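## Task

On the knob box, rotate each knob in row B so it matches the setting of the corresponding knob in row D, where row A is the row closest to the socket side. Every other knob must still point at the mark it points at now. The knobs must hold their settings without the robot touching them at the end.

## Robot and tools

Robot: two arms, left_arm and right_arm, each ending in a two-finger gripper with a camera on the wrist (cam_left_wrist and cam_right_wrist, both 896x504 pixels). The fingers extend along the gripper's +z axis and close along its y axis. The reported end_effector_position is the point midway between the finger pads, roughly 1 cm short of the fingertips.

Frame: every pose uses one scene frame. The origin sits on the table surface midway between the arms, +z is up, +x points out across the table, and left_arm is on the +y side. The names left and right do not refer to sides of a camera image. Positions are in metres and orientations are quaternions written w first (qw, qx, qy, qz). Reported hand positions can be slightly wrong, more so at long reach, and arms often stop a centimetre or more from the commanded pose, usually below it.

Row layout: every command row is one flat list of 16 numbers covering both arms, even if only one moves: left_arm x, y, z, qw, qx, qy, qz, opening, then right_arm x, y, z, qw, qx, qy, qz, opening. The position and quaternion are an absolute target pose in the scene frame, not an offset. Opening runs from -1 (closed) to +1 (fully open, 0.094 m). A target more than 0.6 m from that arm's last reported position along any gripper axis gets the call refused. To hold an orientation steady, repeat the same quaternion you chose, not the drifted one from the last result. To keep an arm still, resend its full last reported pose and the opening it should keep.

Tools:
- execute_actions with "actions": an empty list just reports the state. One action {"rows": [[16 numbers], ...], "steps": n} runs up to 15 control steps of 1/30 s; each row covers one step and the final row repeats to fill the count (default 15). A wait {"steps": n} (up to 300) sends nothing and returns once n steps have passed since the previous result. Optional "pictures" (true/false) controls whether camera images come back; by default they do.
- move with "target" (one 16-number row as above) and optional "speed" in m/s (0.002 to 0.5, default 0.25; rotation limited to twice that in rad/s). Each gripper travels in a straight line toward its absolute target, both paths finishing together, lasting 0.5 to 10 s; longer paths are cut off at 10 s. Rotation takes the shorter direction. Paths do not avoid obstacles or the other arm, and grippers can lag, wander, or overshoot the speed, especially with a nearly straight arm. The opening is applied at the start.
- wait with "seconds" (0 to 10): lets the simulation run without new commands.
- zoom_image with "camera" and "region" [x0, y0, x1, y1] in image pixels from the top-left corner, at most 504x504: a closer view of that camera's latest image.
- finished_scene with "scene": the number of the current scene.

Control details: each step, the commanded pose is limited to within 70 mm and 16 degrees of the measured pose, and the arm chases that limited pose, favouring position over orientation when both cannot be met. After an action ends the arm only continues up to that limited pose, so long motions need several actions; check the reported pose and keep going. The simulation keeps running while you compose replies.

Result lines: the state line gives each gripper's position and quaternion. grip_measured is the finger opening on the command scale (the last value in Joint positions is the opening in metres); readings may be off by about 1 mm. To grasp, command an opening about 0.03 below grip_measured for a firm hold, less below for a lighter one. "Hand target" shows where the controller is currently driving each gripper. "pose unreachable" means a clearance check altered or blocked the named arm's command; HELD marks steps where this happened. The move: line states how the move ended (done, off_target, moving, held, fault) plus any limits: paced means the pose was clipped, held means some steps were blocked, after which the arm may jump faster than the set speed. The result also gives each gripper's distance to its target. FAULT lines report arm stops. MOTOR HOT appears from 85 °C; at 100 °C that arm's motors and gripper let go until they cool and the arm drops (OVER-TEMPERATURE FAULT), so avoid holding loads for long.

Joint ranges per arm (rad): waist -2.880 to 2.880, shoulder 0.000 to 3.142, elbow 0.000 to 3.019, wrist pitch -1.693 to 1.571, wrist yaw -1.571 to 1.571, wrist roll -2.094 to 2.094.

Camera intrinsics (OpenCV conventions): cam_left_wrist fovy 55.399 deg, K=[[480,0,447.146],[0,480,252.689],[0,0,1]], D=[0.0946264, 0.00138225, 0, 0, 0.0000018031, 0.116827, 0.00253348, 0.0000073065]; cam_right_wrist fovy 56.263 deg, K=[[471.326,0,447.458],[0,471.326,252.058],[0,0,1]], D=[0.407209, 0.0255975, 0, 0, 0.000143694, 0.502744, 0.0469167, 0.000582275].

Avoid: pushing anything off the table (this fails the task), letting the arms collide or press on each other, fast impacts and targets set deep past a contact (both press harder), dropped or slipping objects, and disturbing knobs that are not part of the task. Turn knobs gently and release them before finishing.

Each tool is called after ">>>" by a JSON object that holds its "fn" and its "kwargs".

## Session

>>> {"fn": "execute_actions", "kwargs": {"actions": []}}

Scene clock: 0.00 s of 8400.00 s.
left_arm: end_effector_position=(+0.5002, +0.5530, +0.1965) grip_measured=+1.000 end_effector_quat_wxyz=(+0.113, -0.011, +0.987, -0.114) | right_arm: end_effector_position=(+0.1675, -0.2446, +0.3455) grip_measured=+1.000 end_effector_quat_wxyz=(+0.509, +0.117, +0.853, -0.001)
Joint positions: left_arm=[ 0.857  1.774  1.632 -1.391  0.321  0.651  0.094] | right_arm=[ 1.314  0.661  0.882 -1.557  1.051  1.436  0.094]
Joint velocities: left_arm=[ 0.005 -0.015  0.002  0.002 -0.022 -0.022  0.   ] | right_arm=[-0.005 -0.005  0.012  0.017 -0.022  0.007  0.   ]
Hand target (left_arm): +0.506, +0.558, +0.213; +0.129, -0.008, +0.986, -0.102
Hand target (right_arm): +0.168, -0.243, +0.355; +0.510, +0.123, +0.851, +0.010

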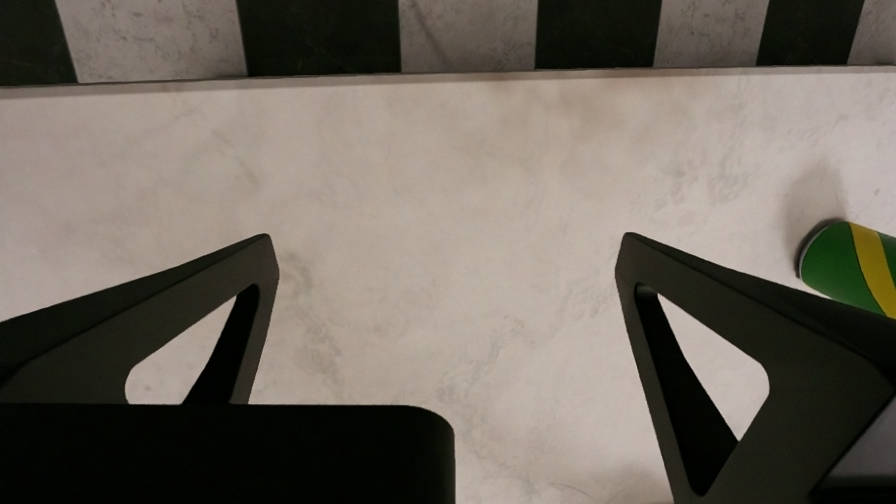

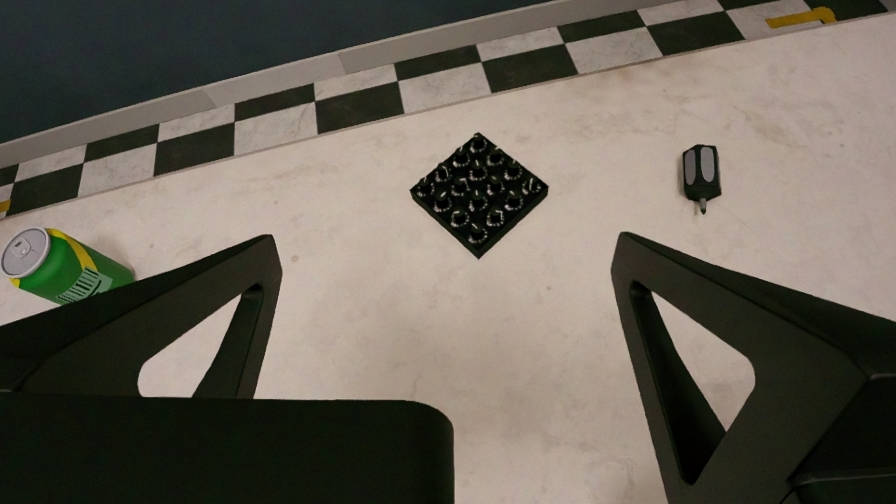

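>>> {"fn": "zoom_image", "kwargs": {"camera": "cam_right_wrist", "region": [400, 120, 560, 270]}}

Region (400, 120, 560, 270) of cam_right_wrist's 896x504 image, scaled by 3.150, with more detail than that image has; it fills the top 472 rows of this view, and the rest is white.

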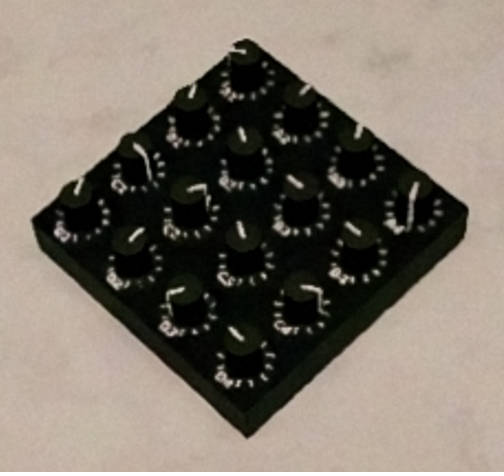

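>>> {"fn": "move", "kwargs": {"target": [0.22, 0.30, 0.21, 0.0, -0.13, 0.9915, 0.0, 1.0, 0.358, -0.305, 0.15, 0.2733, -0.2611, 0.9226, 0.0773, 1.0], "speed": 0.3}}

Scene clock: 53.17 s of 8400.00 s.
left_arm: end_effector_position=(+0.2224, +0.3001, +0.2154) grip_measured=+1.000 end_effector_quat_wxyz=(+0.011, -0.124, +0.992, -0.000) | right_arm: end_effector_position=(+0.3355, -0.3057, +0.1234) grip_measured=+1.000 end_effector_quat_wxyz=(+0.234, -0.255, +0.934, +0.085)
Joint positions: left_arm=[ 0.452  0.797  0.829 -1.581  0.003  0.026  0.094] | right_arm=[ 0.081  1.105  0.678 -0.704 -0.253 -0.408  0.094]
Joint velocities: left_arm=[-0.015 -0.005 -0.012  0.007  0.007 -0.051  0.   ] | right_arm=[ 0.005 -0.005 -0.002 -0.002 -0.007 -0.022  0.   ]
Hand target (left_arm): +0.220, +0.299, +0.213; +0.002, -0.130, +0.991, +0.000
Hand target (right_arm): +0.355, -0.309, +0.147; +0.264, -0.258, +0.926, +0.076
Off the commanded pose (left_arm): 0.006 m, 1 deg.
Off the commanded pose (right_arm): 0.035 m, 5 deg.
After step 90, 47.97 s passed at rest.
move: off_target (right_arm)

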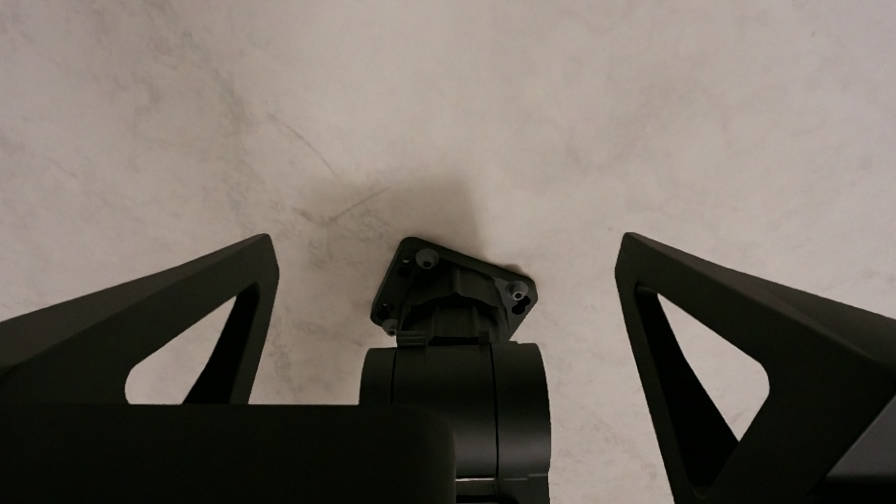

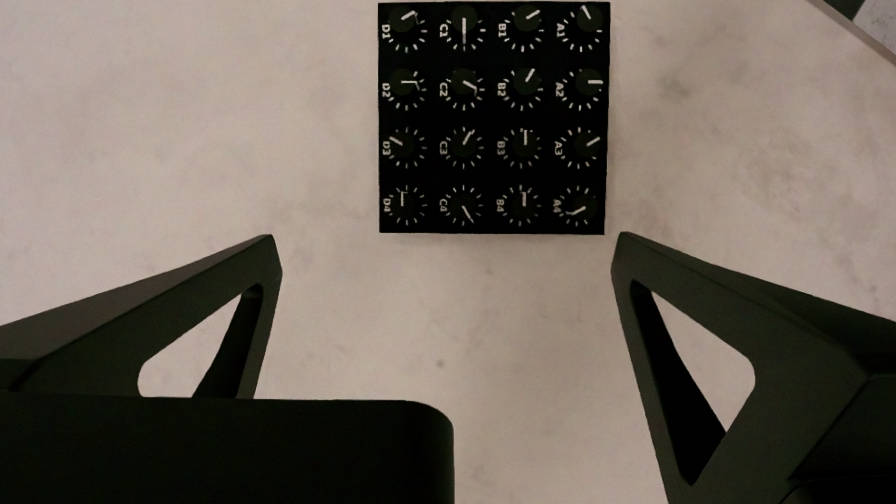

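>>> {"fn": "zoom_image", "kwargs": {"camera": "cam_right_wrist", "region": [370, 0, 620, 245]}}

>>> {"fn": "zoom_image", "kwargs": {"camera": "cam_right_wrist", "region": [485, 50, 615, 180]}}

>>> {"fn": "zoom_image", "kwargs": {"camera": "cam_right_wrist", "region": [370, 50, 500, 180]}}

>>> {"fn": "zoom_image", "kwargs": {"camera": "cam_right_wrist", "region": [200, 215, 300, 315]}}

>>> {"fn": "zoom_image", "kwargs": {"camera": "cam_right_wrist", "region": [595, 215, 695, 315]}}

Region (370, 0, 620, 245) of cam_right_wrist's 896x504 image, scaled by 2.016, with more detail than that image has; it fills the top 494 rows of this view, and the rest is white.

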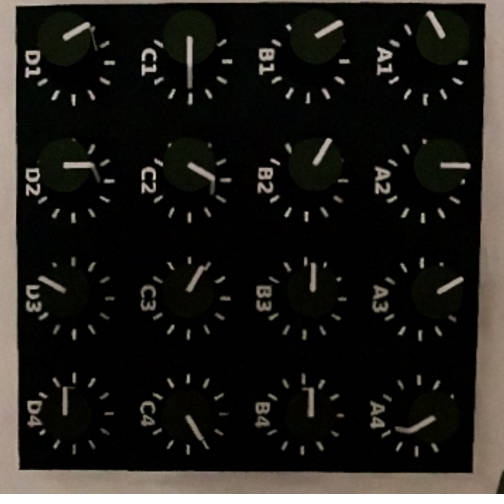

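Region (485, 50, 615, 180) of cam_right_wrist's 896x504 image, scaled by 3.877, with more detail than that image has.

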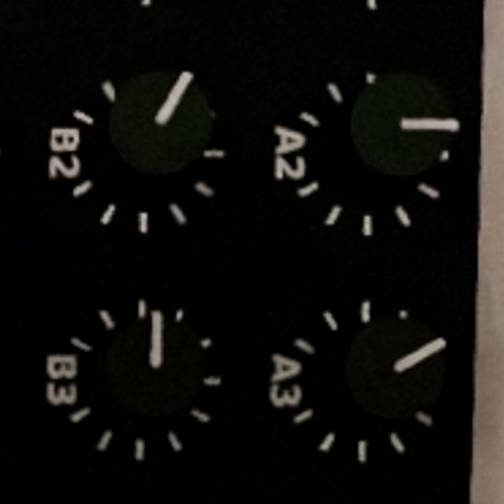

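Region (370, 50, 500, 180) of cam_right_wrist's 896x504 image, scaled by 3.877, with more detail than that image has.

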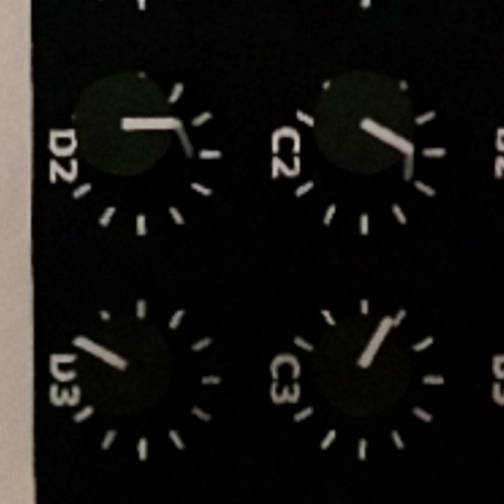

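Region (200, 215, 300, 315) of cam_right_wrist's 896x504 image, scaled by 5.040, with more detail than that image has.

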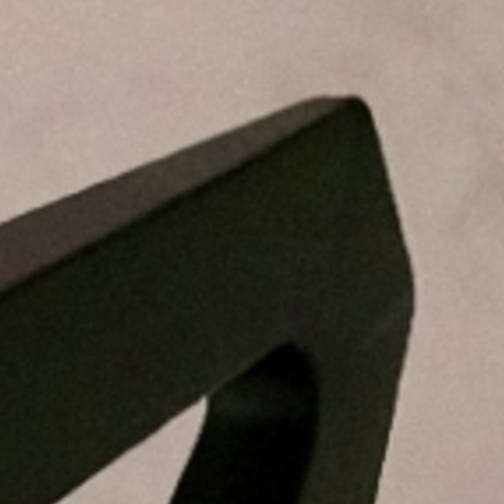

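Region (595, 215, 695, 315) of cam_right_wrist's 896x504 image, scaled by 5.040, with more detail than that image has.

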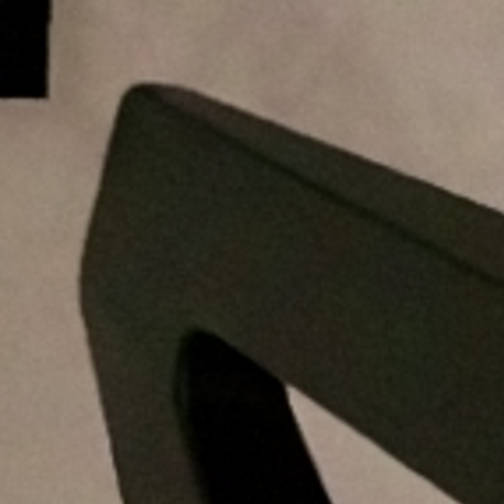

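>>> {"fn": "move", "kwargs": {"target": [0.2224, 0.3001, 0.2154, 0.011, -0.124, 0.992, 0.0, 1.0, 0.428, -0.291, 0.086, 0.0185, -0.1305, 0.9914, 0.001, -0.54], "speed": 0.2}}

Scene clock: 130.03 s of 8400.00 s.
left_arm: end_effector_position=(+0.2224, +0.3001, +0.2154) grip_measured=+1.000 end_effector_quat_wxyz=(+0.011, -0.125, +0.992, -0.000) | right_arm: end_effector_position=(+0.4145, -0.3007, +0.0748) grip_measured=-0.538 end_effector_quat_wxyz=(+0.008, -0.133, +0.991, -0.001)
Joint positions: left_arm=[ 0.452  0.797  0.829 -1.581  0.003  0.023  0.094] | right_arm=[ 0.178  1.613  1.106 -1.047  0.002 -0.102  0.022]
Joint velocities: left_arm=[-0.024 -0.015  0.012  0.017  0.051  0.007  0.   ] | right_arm=[ 0.005 -0.005 -0.012  0.002  0.051  0.007  0.   ]
Hand target (left_arm): +0.222, +0.300, +0.215; +0.011, -0.124, +0.992, +0.000
Hand target (right_arm): +0.427, -0.292, +0.086; +0.020, -0.132, +0.991, -0.001
Off the commanded pose (left_arm): 0.000 m, 0 deg.
Off the commanded pose (right_arm): 0.020 m, 1 deg.
After step 90, 72.07 s passed at rest.
move: off_target (right_arm)

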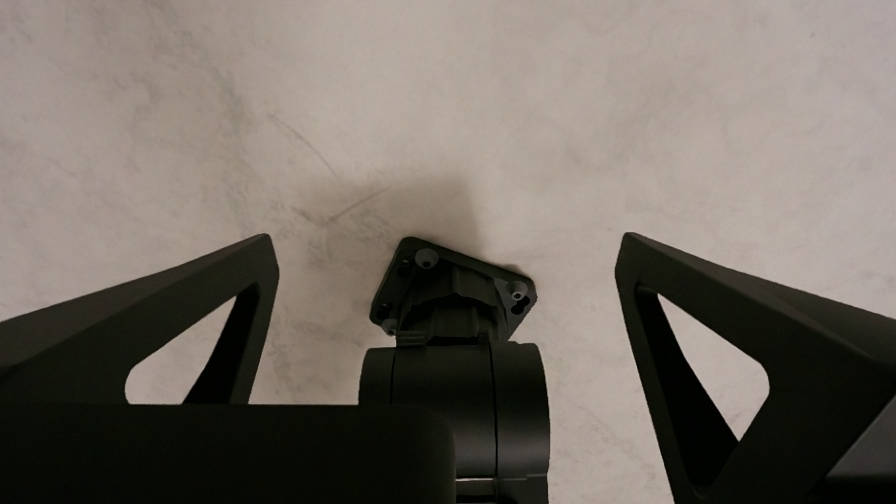

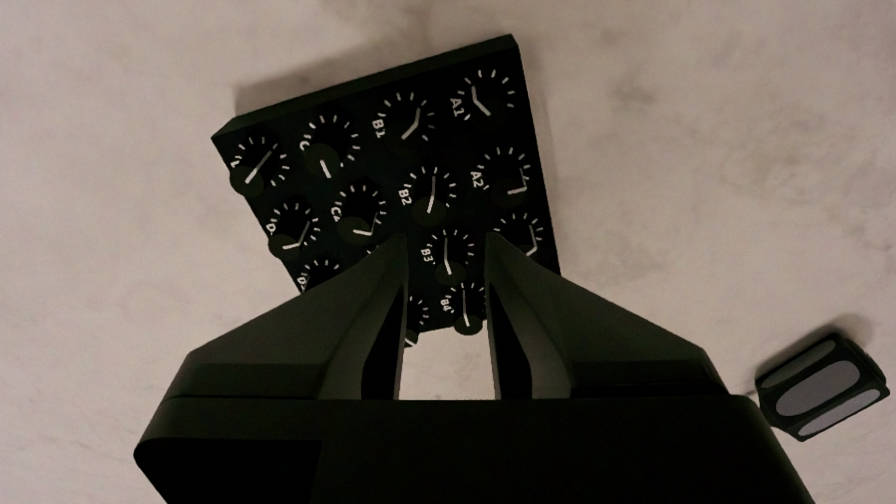

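>>> {"fn": "zoom_image", "kwargs": {"camera": "cam_right_wrist", "region": [320, 90, 560, 330]}}

Region (320, 90, 560, 330) of cam_right_wrist's 896x504 image, scaled by 2.100, with more detail than that image has.

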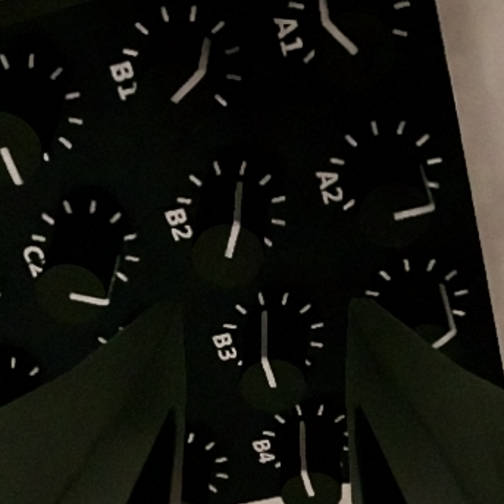

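>>> {"fn": "move", "kwargs": {"target": [0.2224, 0.3001, 0.2154, 0.011, -0.124, 0.992, 0.0, 1.0, 0.4085, -0.2895, 0.051, 0.0, -0.1409, 0.99, 0.0, -0.54], "speed": 0.035}}

Scene clock: 159.60 s of 8400.00 s.
left_arm: end_effector_position=(+0.2224, +0.3001, +0.2154) grip_measured=+1.000 end_effector_quat_wxyz=(+0.011, -0.125, +0.992, -0.000) | right_arm: end_effector_position=(+0.4071, -0.2970, +0.0559) grip_measured=-0.538 end_effector_quat_wxyz=(+0.000, -0.137, +0.991, -0.001)
Joint positions: left_arm=[ 0.452  0.797  0.829 -1.581  0.003  0.023  0.094] | right_arm=[ 0.189  1.633  1.074 -1.012  0.002 -0.099  0.022]
Joint velocities: left_arm=[-0.005 -0.015  0.007  0.002 -0.081  0.037  0.   ] | right_arm=[-0.015  0.005 -0.002  0.002  0.095 -0.066  0.   ]
Hand target (left_arm): +0.222, +0.300, +0.215; +0.011, -0.124, +0.992, +0.000
Hand target (right_arm): +0.408, -0.290, +0.051; +0.000, -0.141, +0.990, -0.000
Off the commanded pose (left_arm): 0.000 m, 0 deg.
Off the commanded pose (right_arm): 0.009 m, 0 deg.
After step 90, 25.47 s passed at rest.
move: done

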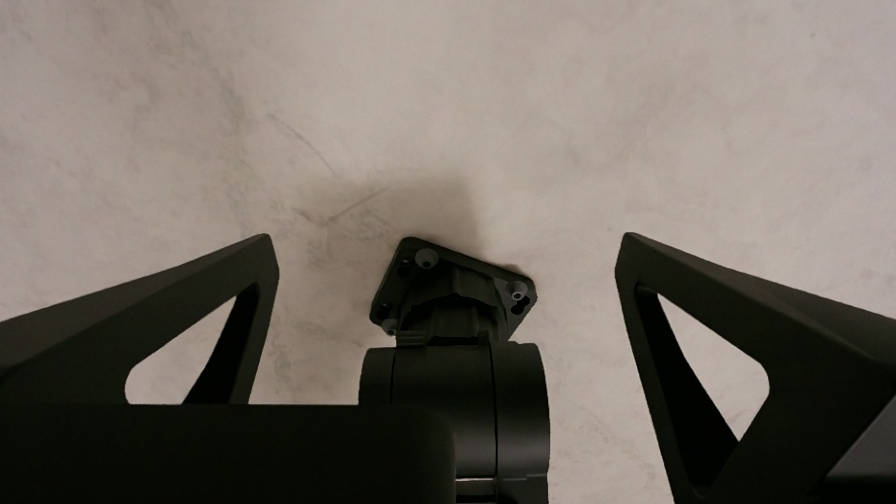

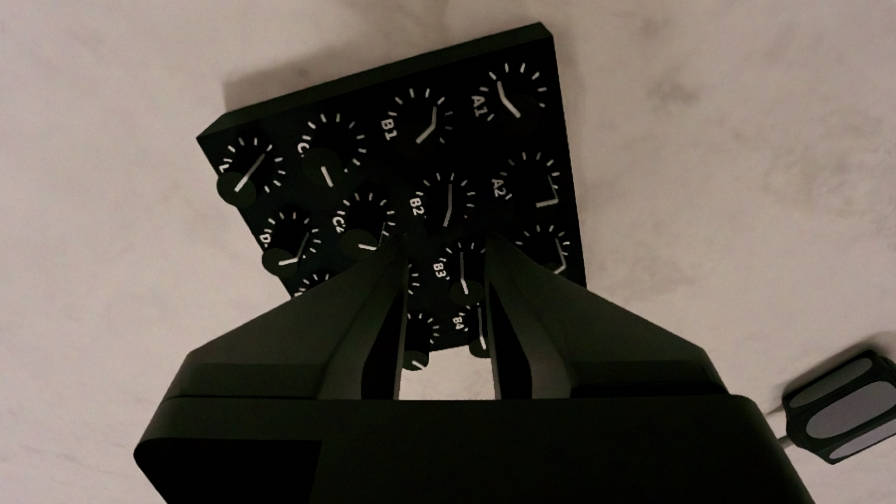

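>>> {"fn": "execute_actions", "kwargs": {"actions": []}}

Scene clock: 192.80 s of 8400.00 s.
left_arm: end_effector_position=(+0.2224, +0.3001, +0.2154) grip_measured=+1.000 end_effector_quat_wxyz=(+0.011, -0.125, +0.992, -0.000) | right_arm: end_effector_position=(+0.4071, -0.2970, +0.0559) grip_measured=-0.538 end_effector_quat_wxyz=(+0.000, -0.137, +0.991, -0.001)
Joint positions: left_arm=[ 0.452  0.797  0.829 -1.581  0.003  0.023  0.094] | right_arm=[ 0.189  1.633  1.074 -1.012  0.002 -0.099  0.022]
Joint velocities: left_arm=[-0.005 -0.015  0.002 -0.007  0.007  0.051  0.   ] | right_arm=[-0.005 -0.005 -0.012  0.002 -0.007  0.022 -0.   ]
Hand target (left_arm): +0.222, +0.300, +0.215; +0.011, -0.124, +0.992, +0.000
Hand target (right_arm): +0.408, -0.290, +0.051; +0.000, -0.141, +0.990, -0.000
Off the commanded pose (left_arm): 0.000 m, 0 deg.
Off the commanded pose (right_arm): 0.009 m, 0 deg.
Steps of this call (steps 1 to 90: nothing new was sent; then 30.20 s passed at rest). Readings (end_effector_position):
1: left_arm (+0.2224, +0.3001, +0.2154) | right_arm (+0.4071, -0.2970, +0.0559)
2: left_arm (+0.2224, +0.3001, +0.2154) | right_arm (+0.4071, -0.2970, +0.0559)
4: left_arm (+0.2224, +0.3001, +0.2154) | right_arm (+0.4071, -0.2970, +0.0559)
8: left_arm (+0.2224, +0.3001, +0.2154) | right_arm (+0.4071, -0.2970, +0.0559)
90: the state above

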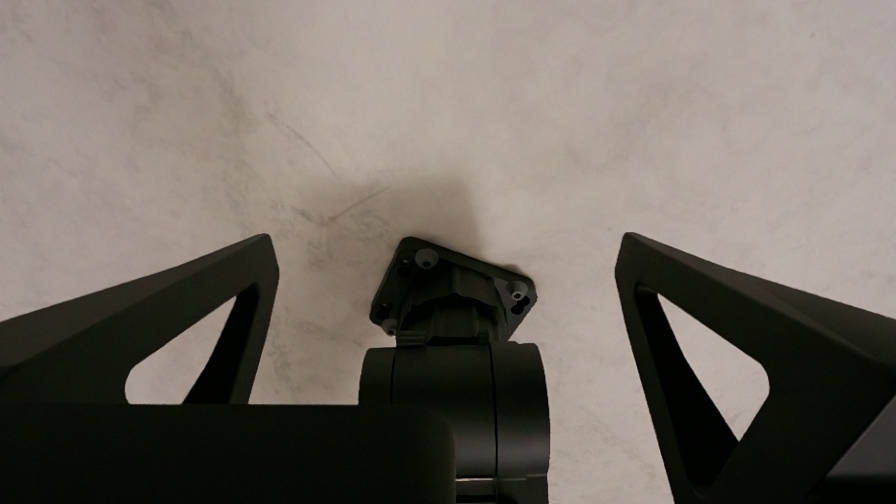

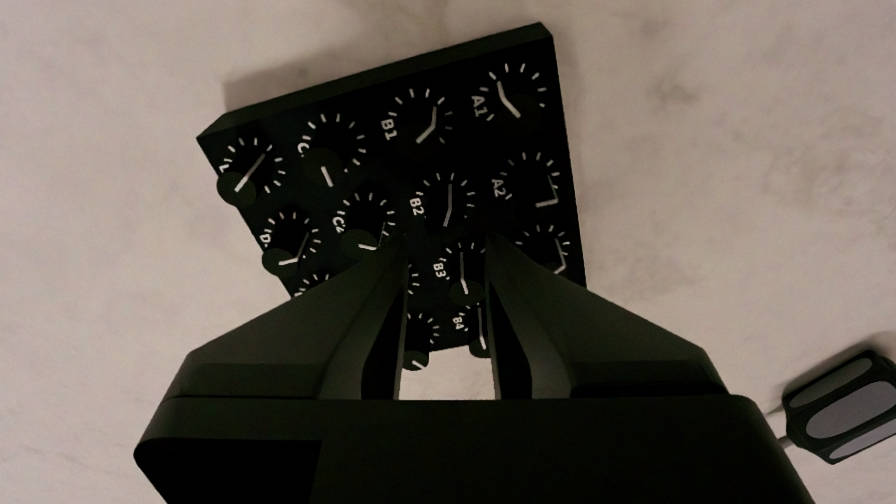

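>>> {"fn": "move", "kwargs": {"target": [0.2224,0.3001,0.2154,0.011,-0.124,0.992,0.0,1.0,0.411,-0.289,0.034,0,-0.1409,0.99,0,-0.54], "speed": 0.03}}

Scene clock: 200.60 s of 8400.00 s.
left_arm: end_effector_position=(+0.2224, +0.3001, +0.2154) grip_measured=+1.000 end_effector_quat_wxyz=(+0.011, -0.125, +0.992, -0.000) | right_arm: end_effector_position=(+0.4101, -0.2965, +0.0392) grip_measured=-0.538 end_effector_quat_wxyz=(+0.000, -0.137, +0.991, -0.001)
Joint positions: left_arm=[ 0.452  0.797  0.829 -1.581  0.003  0.023  0.094] | right_arm=[ 0.189  1.665  1.063 -0.969  0.002 -0.099  0.022]
Joint velocities: left_arm=[-0.005 -0.015 -0.002 -0.027  0.007 -0.066  0.   ] | right_arm=[-0.005 -0.005 -0.002 -0.012 -0.007 -0.051  0.   ]
Hand target (left_arm): +0.222, +0.300, +0.215; +0.011, -0.124, +0.992, +0.000
Hand target (right_arm): +0.411, -0.289, +0.034; +0.000, -0.141, +0.990, -0.000
Off the commanded pose (left_arm): 0.000 m, 0 deg.
Off the commanded pose (right_arm): 0.009 m, 0 deg.
After step 90, 3.73 s passed at rest.
move: done

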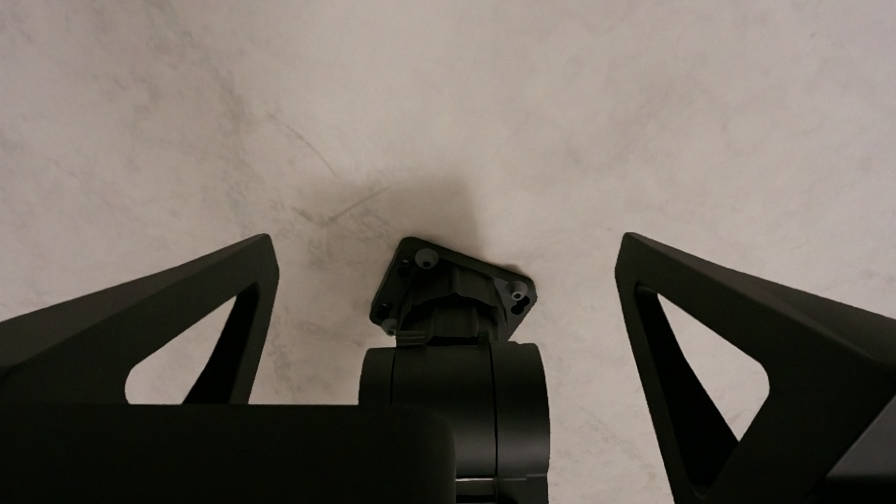

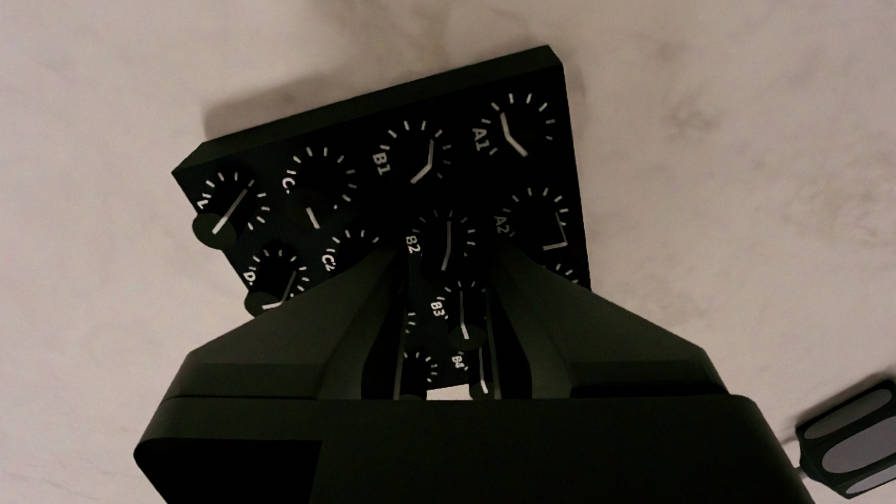

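>>> {"fn": "zoom_image", "kwargs": {"camera": "cam_right_wrist", "region": [370, 180, 530, 360]}}

Region (370, 180, 530, 360) of cam_right_wrist's 896x504 image, scaled by 2.800, with more detail than that image has.

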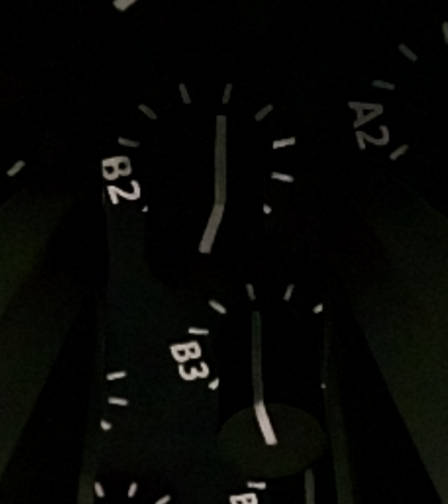

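>>> {"fn": "execute_actions", "kwargs": {"actions": [{"rows": [[0.2224,0.3001,0.2154,0.011,-0.124,0.992,0.0,1.0,0.411,-0.2887,0.034,0,-0.1409,0.99,0,-0.56],[0.2224,0.3001,0.2154,0.011,-0.124,0.992,0.0,1.0,0.411,-0.2884,0.034,0,-0.1409,0.99,0,-0.59],[0.2224,0.3001,0.2154,0.011,-0.124,0.992,0.0,1.0,0.411,-0.2881,0.034,0,-0.1409,0.99,0,-0.62],[0.2224,0.3001,0.2154,0.011,-0.124,0.992,0.0,1.0,0.411,-0.288,0.034,0,-0.1409,0.99,0,-0.65],[0.2224,0.3001,0.2154,0.011,-0.124,0.992,0.0,1.0,0.411,-0.288,0.034,0,-0.1409,0.99,0,-0.68],[0.2224,0.3001,0.2154,0.011,-0.124,0.992,0.0,1.0,0.411,-0.288,0.034,0,-0.1409,0.99,0,-0.70],[0.2224,0.3001,0.2154,0.011,-0.124,0.992,0.0,1.0,0.411,-0.288,0.034,0,-0.1409,0.99,0,-0.72],[0.2224,0.3001,0.2154,0.011,-0.124,0.992,0.0,1.0,0.411,-0.288,0.034,0,-0.1409,0.99,0,-0.735],[0.2224,0.3001,0.2154,0.011,-0.124,0.992,0.0,1.0,0.411,-0.288,0.034,0,-0.1409,0.99,0,-0.75],[0.2224,0.3001,0.2154,0.011,-0.124,0.992,0.0,1.0,0.411,-0.288,0.034,0,-0.1409,0.99,0,-0.76],[0.2224,0.3001,0.2154,0.011,-0.124,0.992,0.0,1.0,0.411,-0.288,0.034,0,-0.1409,0.99,0,-0.77],[0.2224,0.3001,0.2154,0.011,-0.124,0.992,0.0,1.0,0.411,-0.288,0.034,0,-0.1409,0.99,0,-0.78],[0.2224,0.3001,0.2154,0.011,-0.124,0.992,0.0,1.0,0.411,-0.288,0.034,0,-0.1409,0.99,0,-0.787],[0.2224,0.3001,0.2154,0.011,-0.124,0.992,0.0,1.0,0.411,-0.288,0.034,0,-0.1409,0.99,0,-0.792],[0.2224,0.3001,0.2154,0.011,-0.124,0.992,0.0,1.0,0.411,-0.288,0.034,0,-0.1409,0.99,0,-0.795]], "steps": 15}]}}

Scene clock: 226.93 s of 8400.00 s.
left_arm: end_effector_position=(+0.2224, +0.3001, +0.2154) grip_measured=+1.000 end_effector_quat_wxyz=(+0.011, -0.125, +0.992, -0.000) | right_arm: end_effector_position=(+0.4099, -0.2954, +0.0392) grip_measured=-0.784 end_effector_quat_wxyz=(+0.000, -0.138, +0.990, -0.000)
Joint positions: left_arm=[ 0.452  0.797  0.829 -1.581  0.003  0.023  0.094] | right_arm=[ 0.191  1.665  1.063 -0.969  0.    -0.099  0.01 ]
Joint velocities: left_arm=[-0.005 -0.005  0.007 -0.012  0.007  0.095  0.   ] | right_arm=[-0.005 -0.005  0.002  0.007 -0.022  0.037 -0.003]
Hand target (left_arm): +0.222, +0.300, +0.215; +0.011, -0.124, +0.992, +0.000
Hand target (right_arm): +0.411, -0.288, +0.034; +0.000, -0.141, +0.990, +0.000
Off the commanded pose (left_arm): 0.000 m, 0 deg.
Off the commanded pose (right_arm): 0.009 m, 0 deg.
Steps of this call (steps 1 to 90: nothing new was sent; then 22.83 s passed at rest; steps 91 to 105: all 15 steps of this action). Readings (end_effector_position):
91: left_arm (+0.2224, +0.3001, +0.2154) | right_arm (+0.4101, -0.2965, +0.0392)
92: left_arm (+0.2224, +0.3001, +0.2154) | right_arm (+0.4101, -0.2965, +0.0392)
94: left_arm (+0.2224, +0.3001, +0.2154) | right_arm (+0.4101, -0.2965, +0.0392)
98: left_arm (+0.2224, +0.3001, +0.2154) | right_arm (+0.4101, -0.2962, +0.0392)
105: the state above

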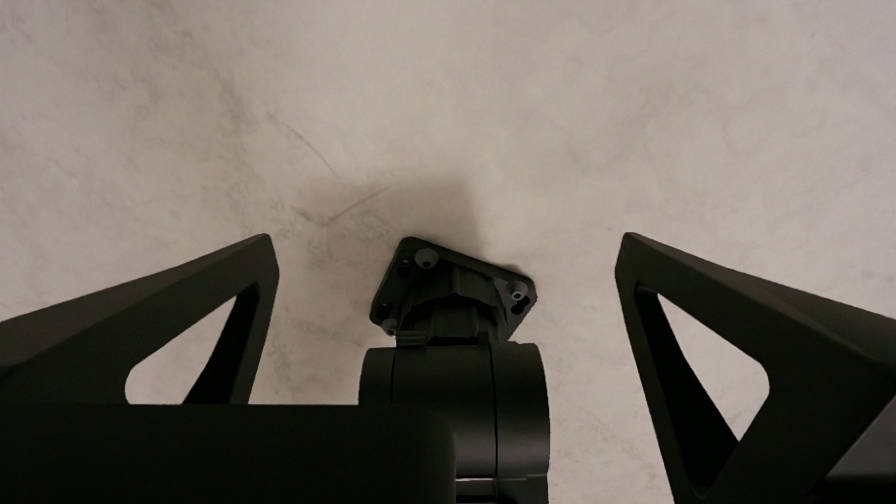

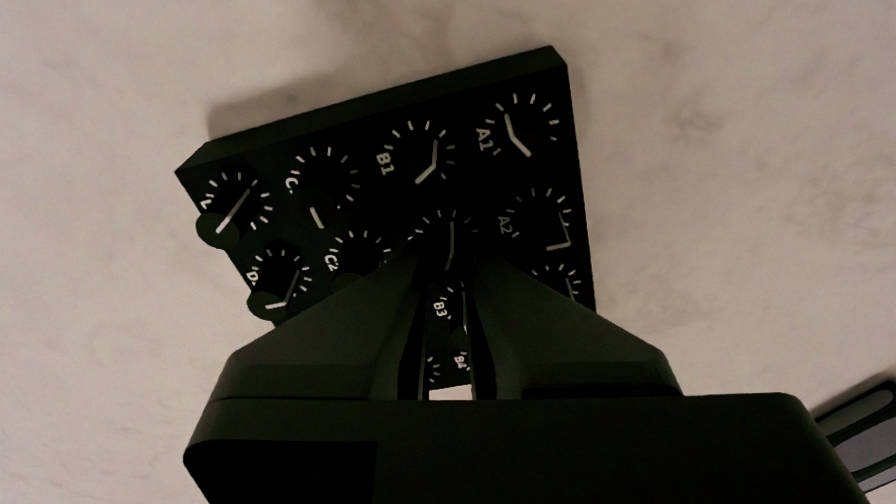

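>>> {"fn": "move", "kwargs": {"target": [0.2224,0.3001,0.2154,0.011,-0.124,0.992,0.0,1.0,0.4099,-0.2954,0.0392,0,0.3854,0.9228,0,-0.805], "speed": 0.4}}

Scene clock: 251.53 s of 8400.00 s.
left_arm: end_effector_position=(+0.2224, +0.3001, +0.2154) grip_measured=+1.000 end_effector_quat_wxyz=(+0.011, -0.125, +0.992, -0.000) | right_arm: end_effector_position=(+0.4099, -0.2954, +0.0392) grip_measured=-0.792 end_effector_quat_wxyz=(+0.000, +0.377, +0.926, +0.000)
Joint positions: left_arm=[ 0.452  0.797  0.829 -1.581  0.003  0.023  0.094] | right_arm=[ 0.191  1.665  1.063 -0.969  0.     0.951  0.01 ]
Joint velocities: left_arm=[-0.015 -0.015  0.002  0.007 -0.066 -0.066  0.   ] | right_arm=[-0.015  0.005  0.002  0.002 -0.022  0.037  0.001]
Hand target (left_arm): +0.222, +0.300, +0.215; +0.011, -0.124, +0.992, +0.000
Hand target (right_arm): +0.410, -0.295, +0.039; -0.000, +0.385, +0.923, +0.000
Off the commanded pose (left_arm): 0.000 m, 0 deg.
Off the commanded pose (right_arm): 0.000 m, 1 deg.
After step 90, 19.60 s passed at rest.
move: done

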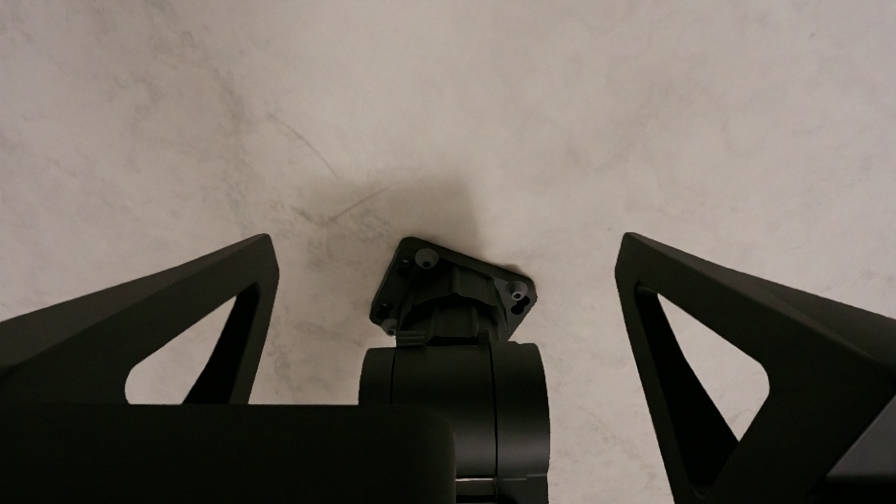

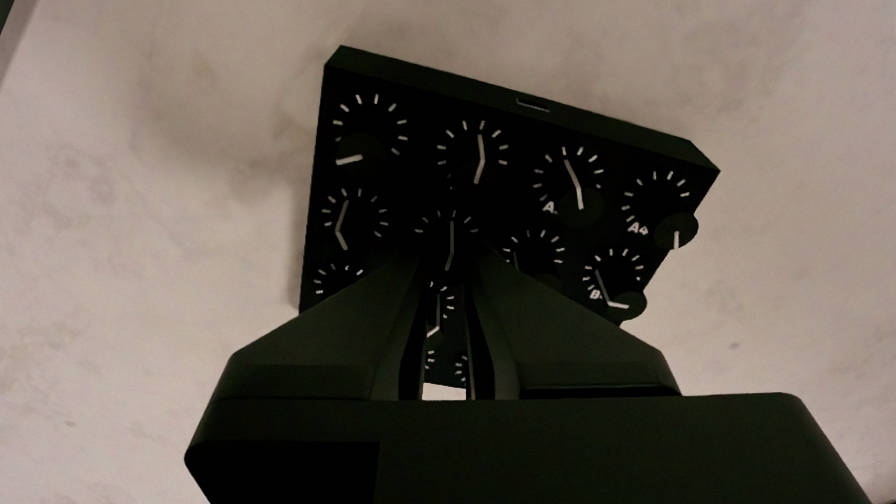

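>>> {"fn": "zoom_image", "kwargs": {"camera": "cam_right_wrist", "region": [380, 110, 600, 330]}}

Region (380, 110, 600, 330) of cam_right_wrist's 896x504 image, scaled by 2.291, with more detail than that image has.

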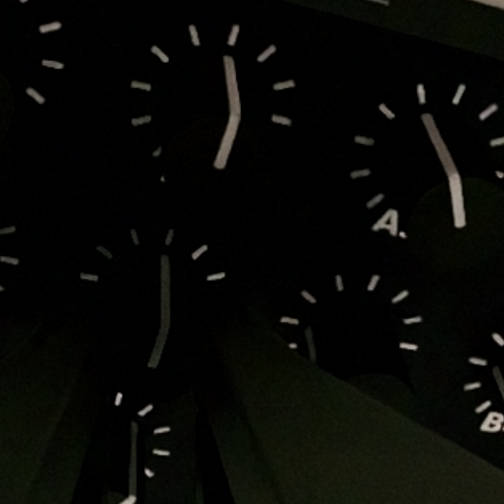

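>>> {"fn": "move", "kwargs": {"target": [0.2224,0.3001,0.2154,0.011,-0.124,0.992,0.0,1.0,0.4168,-0.2942,0.0812,0.0317,0.377,0.926,0.0201,-0.54], "speed": 0.05}}

Scene clock: 277.20 s of 8400.00 s.
left_arm: end_effector_position=(+0.2224, +0.3001, +0.2154) grip_measured=+1.000 end_effector_quat_wxyz=(+0.011, -0.125, +0.992, -0.000) | right_arm: end_effector_position=(+0.4105, -0.2953, +0.0692) grip_measured=-0.542 end_effector_quat_wxyz=(+0.022, +0.378, +0.925, +0.014)
Joint positions: left_arm=[ 0.452  0.797  0.829 -1.581  0.003  0.023  0.094] | right_arm=[ 0.191  1.592  1.063 -0.988  0.     0.953  0.022]
Joint velocities: left_arm=[-0.005  0.005 -0.007 -0.022 -0.037  0.081  0.   ] | right_arm=[ 0.005 -0.005 -0.002  0.002 -0.037 -0.066  0.001]
Hand target (left_arm): +0.222, +0.300, +0.215; +0.011, -0.124, +0.992, +0.000
Hand target (right_arm): +0.417, -0.294, +0.081; +0.031, +0.377, +0.925, +0.020
Off the commanded pose (left_arm): 0.000 m, 0 deg.
Off the commanded pose (right_arm): 0.014 m, 1 deg.
After step 90, 21.50 s passed at rest.
move: off_target (right_arm)

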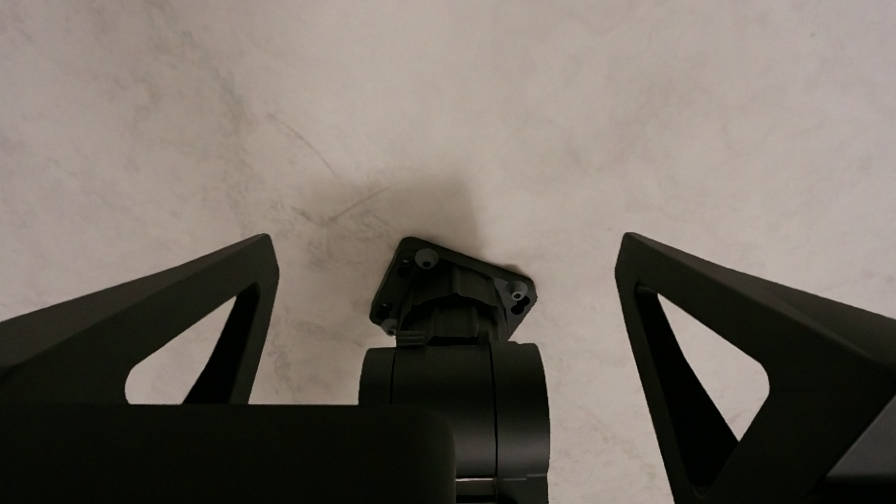

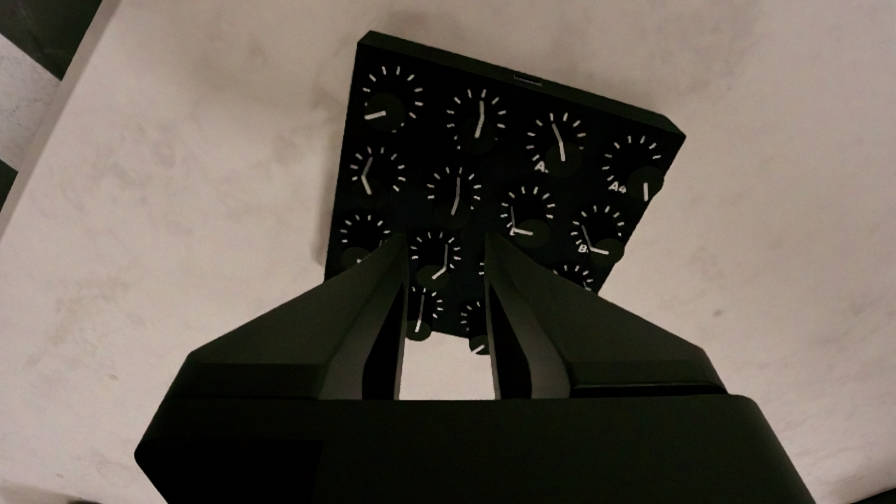

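>>> {"fn": "move", "kwargs": {"target": [0.2224,0.3001,0.2154,0.011,-0.124,0.992,0.0,1.0,0.3857,-0.3163,0.063,0,0.377,0.926,0,-0.54], "speed": 0.06}}

Scene clock: 317.27 s of 8400.00 s.
left_arm: end_effector_position=(+0.2224, +0.3001, +0.2154) grip_measured=+1.000 end_effector_quat_wxyz=(+0.011, -0.125, +0.992, -0.000) | right_arm: end_effector_position=(+0.3851, -0.3103, +0.0566) grip_measured=-0.542 end_effector_quat_wxyz=(-0.003, +0.378, +0.926, -0.002)
Joint positions: left_arm=[ 0.452  0.797  0.829 -1.581  0.003  0.023  0.094] | right_arm=[ 0.166  1.581  1.011 -1.009  0.     0.927  0.022]
Joint velocities: left_arm=[-0.005 -0.015 -0.007 -0.007  0.007  0.022  0.   ] | right_arm=[-0.015 -0.005 -0.007  0.007 -0.037  0.066 -0.   ]
Hand target (left_arm): +0.222, +0.300, +0.215; +0.011, -0.124, +0.992, +0.000
Hand target (right_arm): +0.385, -0.316, +0.063; -0.000, +0.377, +0.926, -0.000
Off the commanded pose (left_arm): 0.000 m, 0 deg.
Off the commanded pose (right_arm): 0.009 m, 0 deg.
After step 90, 36.20 s passed at rest.
move: done

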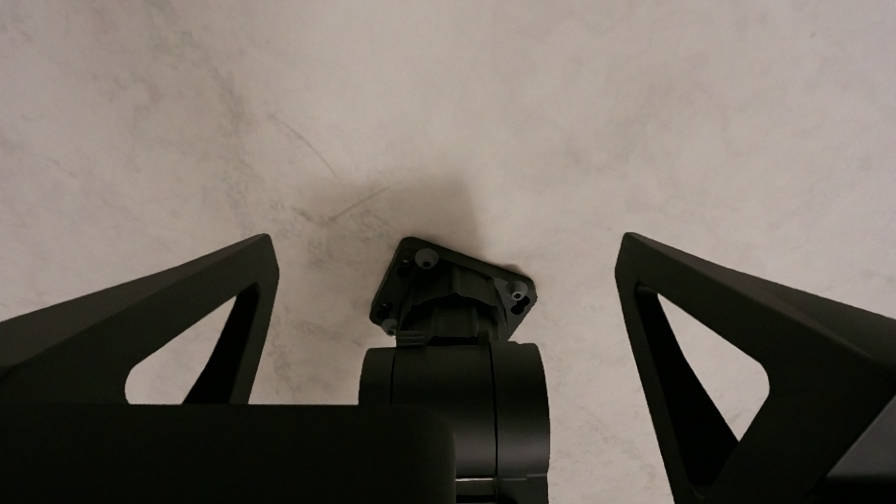

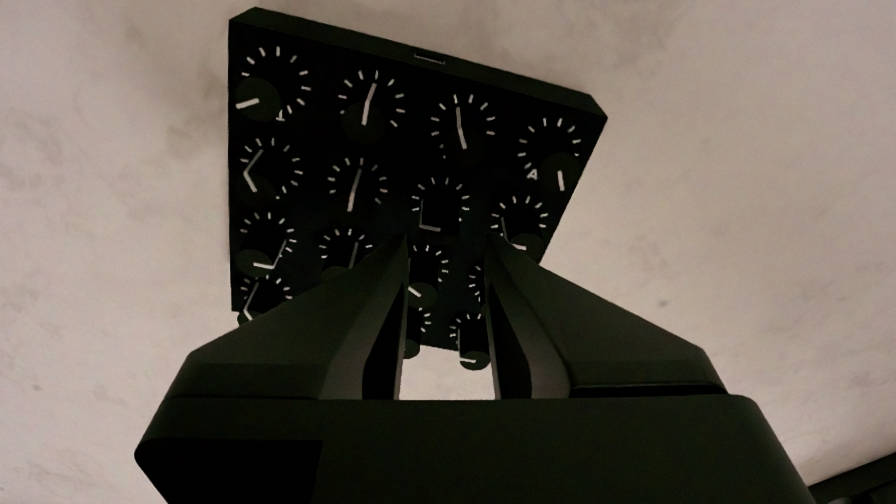

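>>> {"fn": "zoom_image", "kwargs": {"camera": "cam_right_wrist", "region": [370, 150, 530, 310]}}

Region (370, 150, 530, 310) of cam_right_wrist's 896x504 image, scaled by 3.150, with more detail than that image has.

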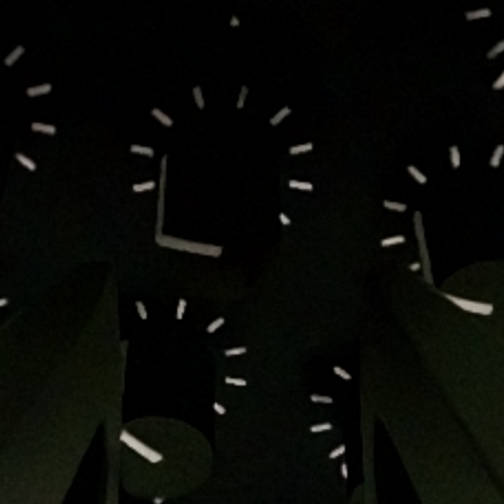

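>>> {"fn": "move", "kwargs": {"target": [0.2224,0.3001,0.2154,0.011,-0.124,0.992,0.0,1.0,0.388,-0.3023,0.0338,0,0.3689,0.9295,0,-0.54], "speed": 0.03}}

Scene clock: 353.73 s of 8400.00 s.
left_arm: end_effector_position=(+0.2224, +0.3001, +0.2154) grip_measured=+1.000 end_effector_quat_wxyz=(+0.011, -0.125, +0.992, -0.000) | right_arm: end_effector_position=(+0.3869, -0.3100, +0.0385) grip_measured=-0.542 end_effector_quat_wxyz=(+0.000, +0.377, +0.926, -0.000)
Joint positions: left_arm=[ 0.452  0.797  0.829 -1.581  0.003  0.023  0.094] | right_arm=[ 0.166  1.608  0.988 -0.95   0.     0.925  0.022]
Joint velocities: left_arm=[ 0.015 -0.005  0.017  0.007  0.022 -0.051  0.   ] | right_arm=[-0.005  0.005 -0.002 -0.022 -0.037 -0.022  0.001]
Hand target (left_arm): +0.222, +0.300, +0.215; +0.011, -0.124, +0.992, +0.000
Hand target (right_arm): +0.388, -0.302, +0.034; +0.000, +0.369, +0.929, +0.000
Off the commanded pose (left_arm): 0.000 m, 0 deg.
Off the commanded pose (right_arm): 0.009 m, 1 deg.
After step 90, 32.37 s passed at rest.
move: done

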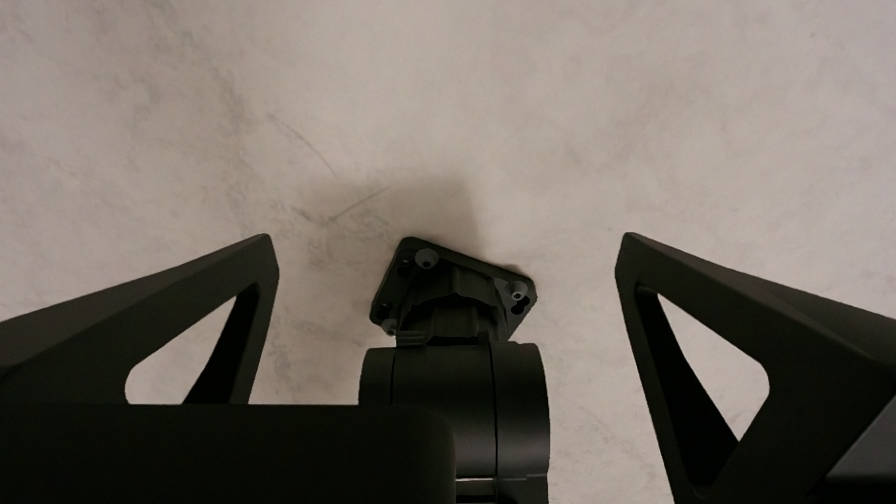

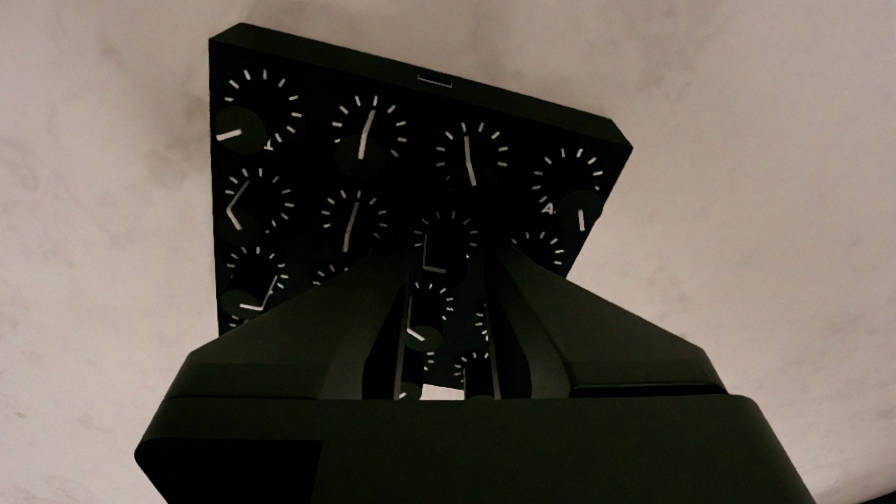

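>>> {"fn": "zoom_image", "kwargs": {"camera": "cam_right_wrist", "region": [370, 190, 530, 350]}}

Region (370, 190, 530, 350) of cam_right_wrist's 896x504 image, scaled by 3.150, with more detail than that image has.

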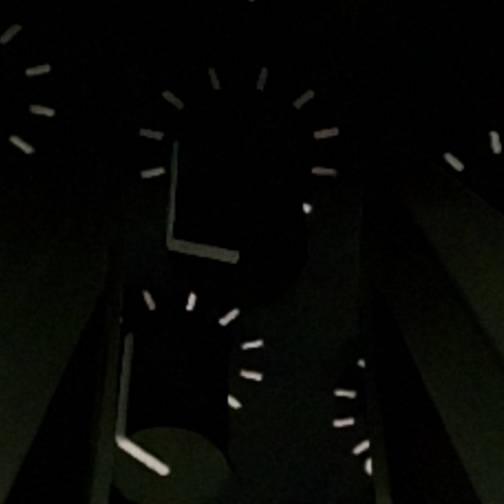

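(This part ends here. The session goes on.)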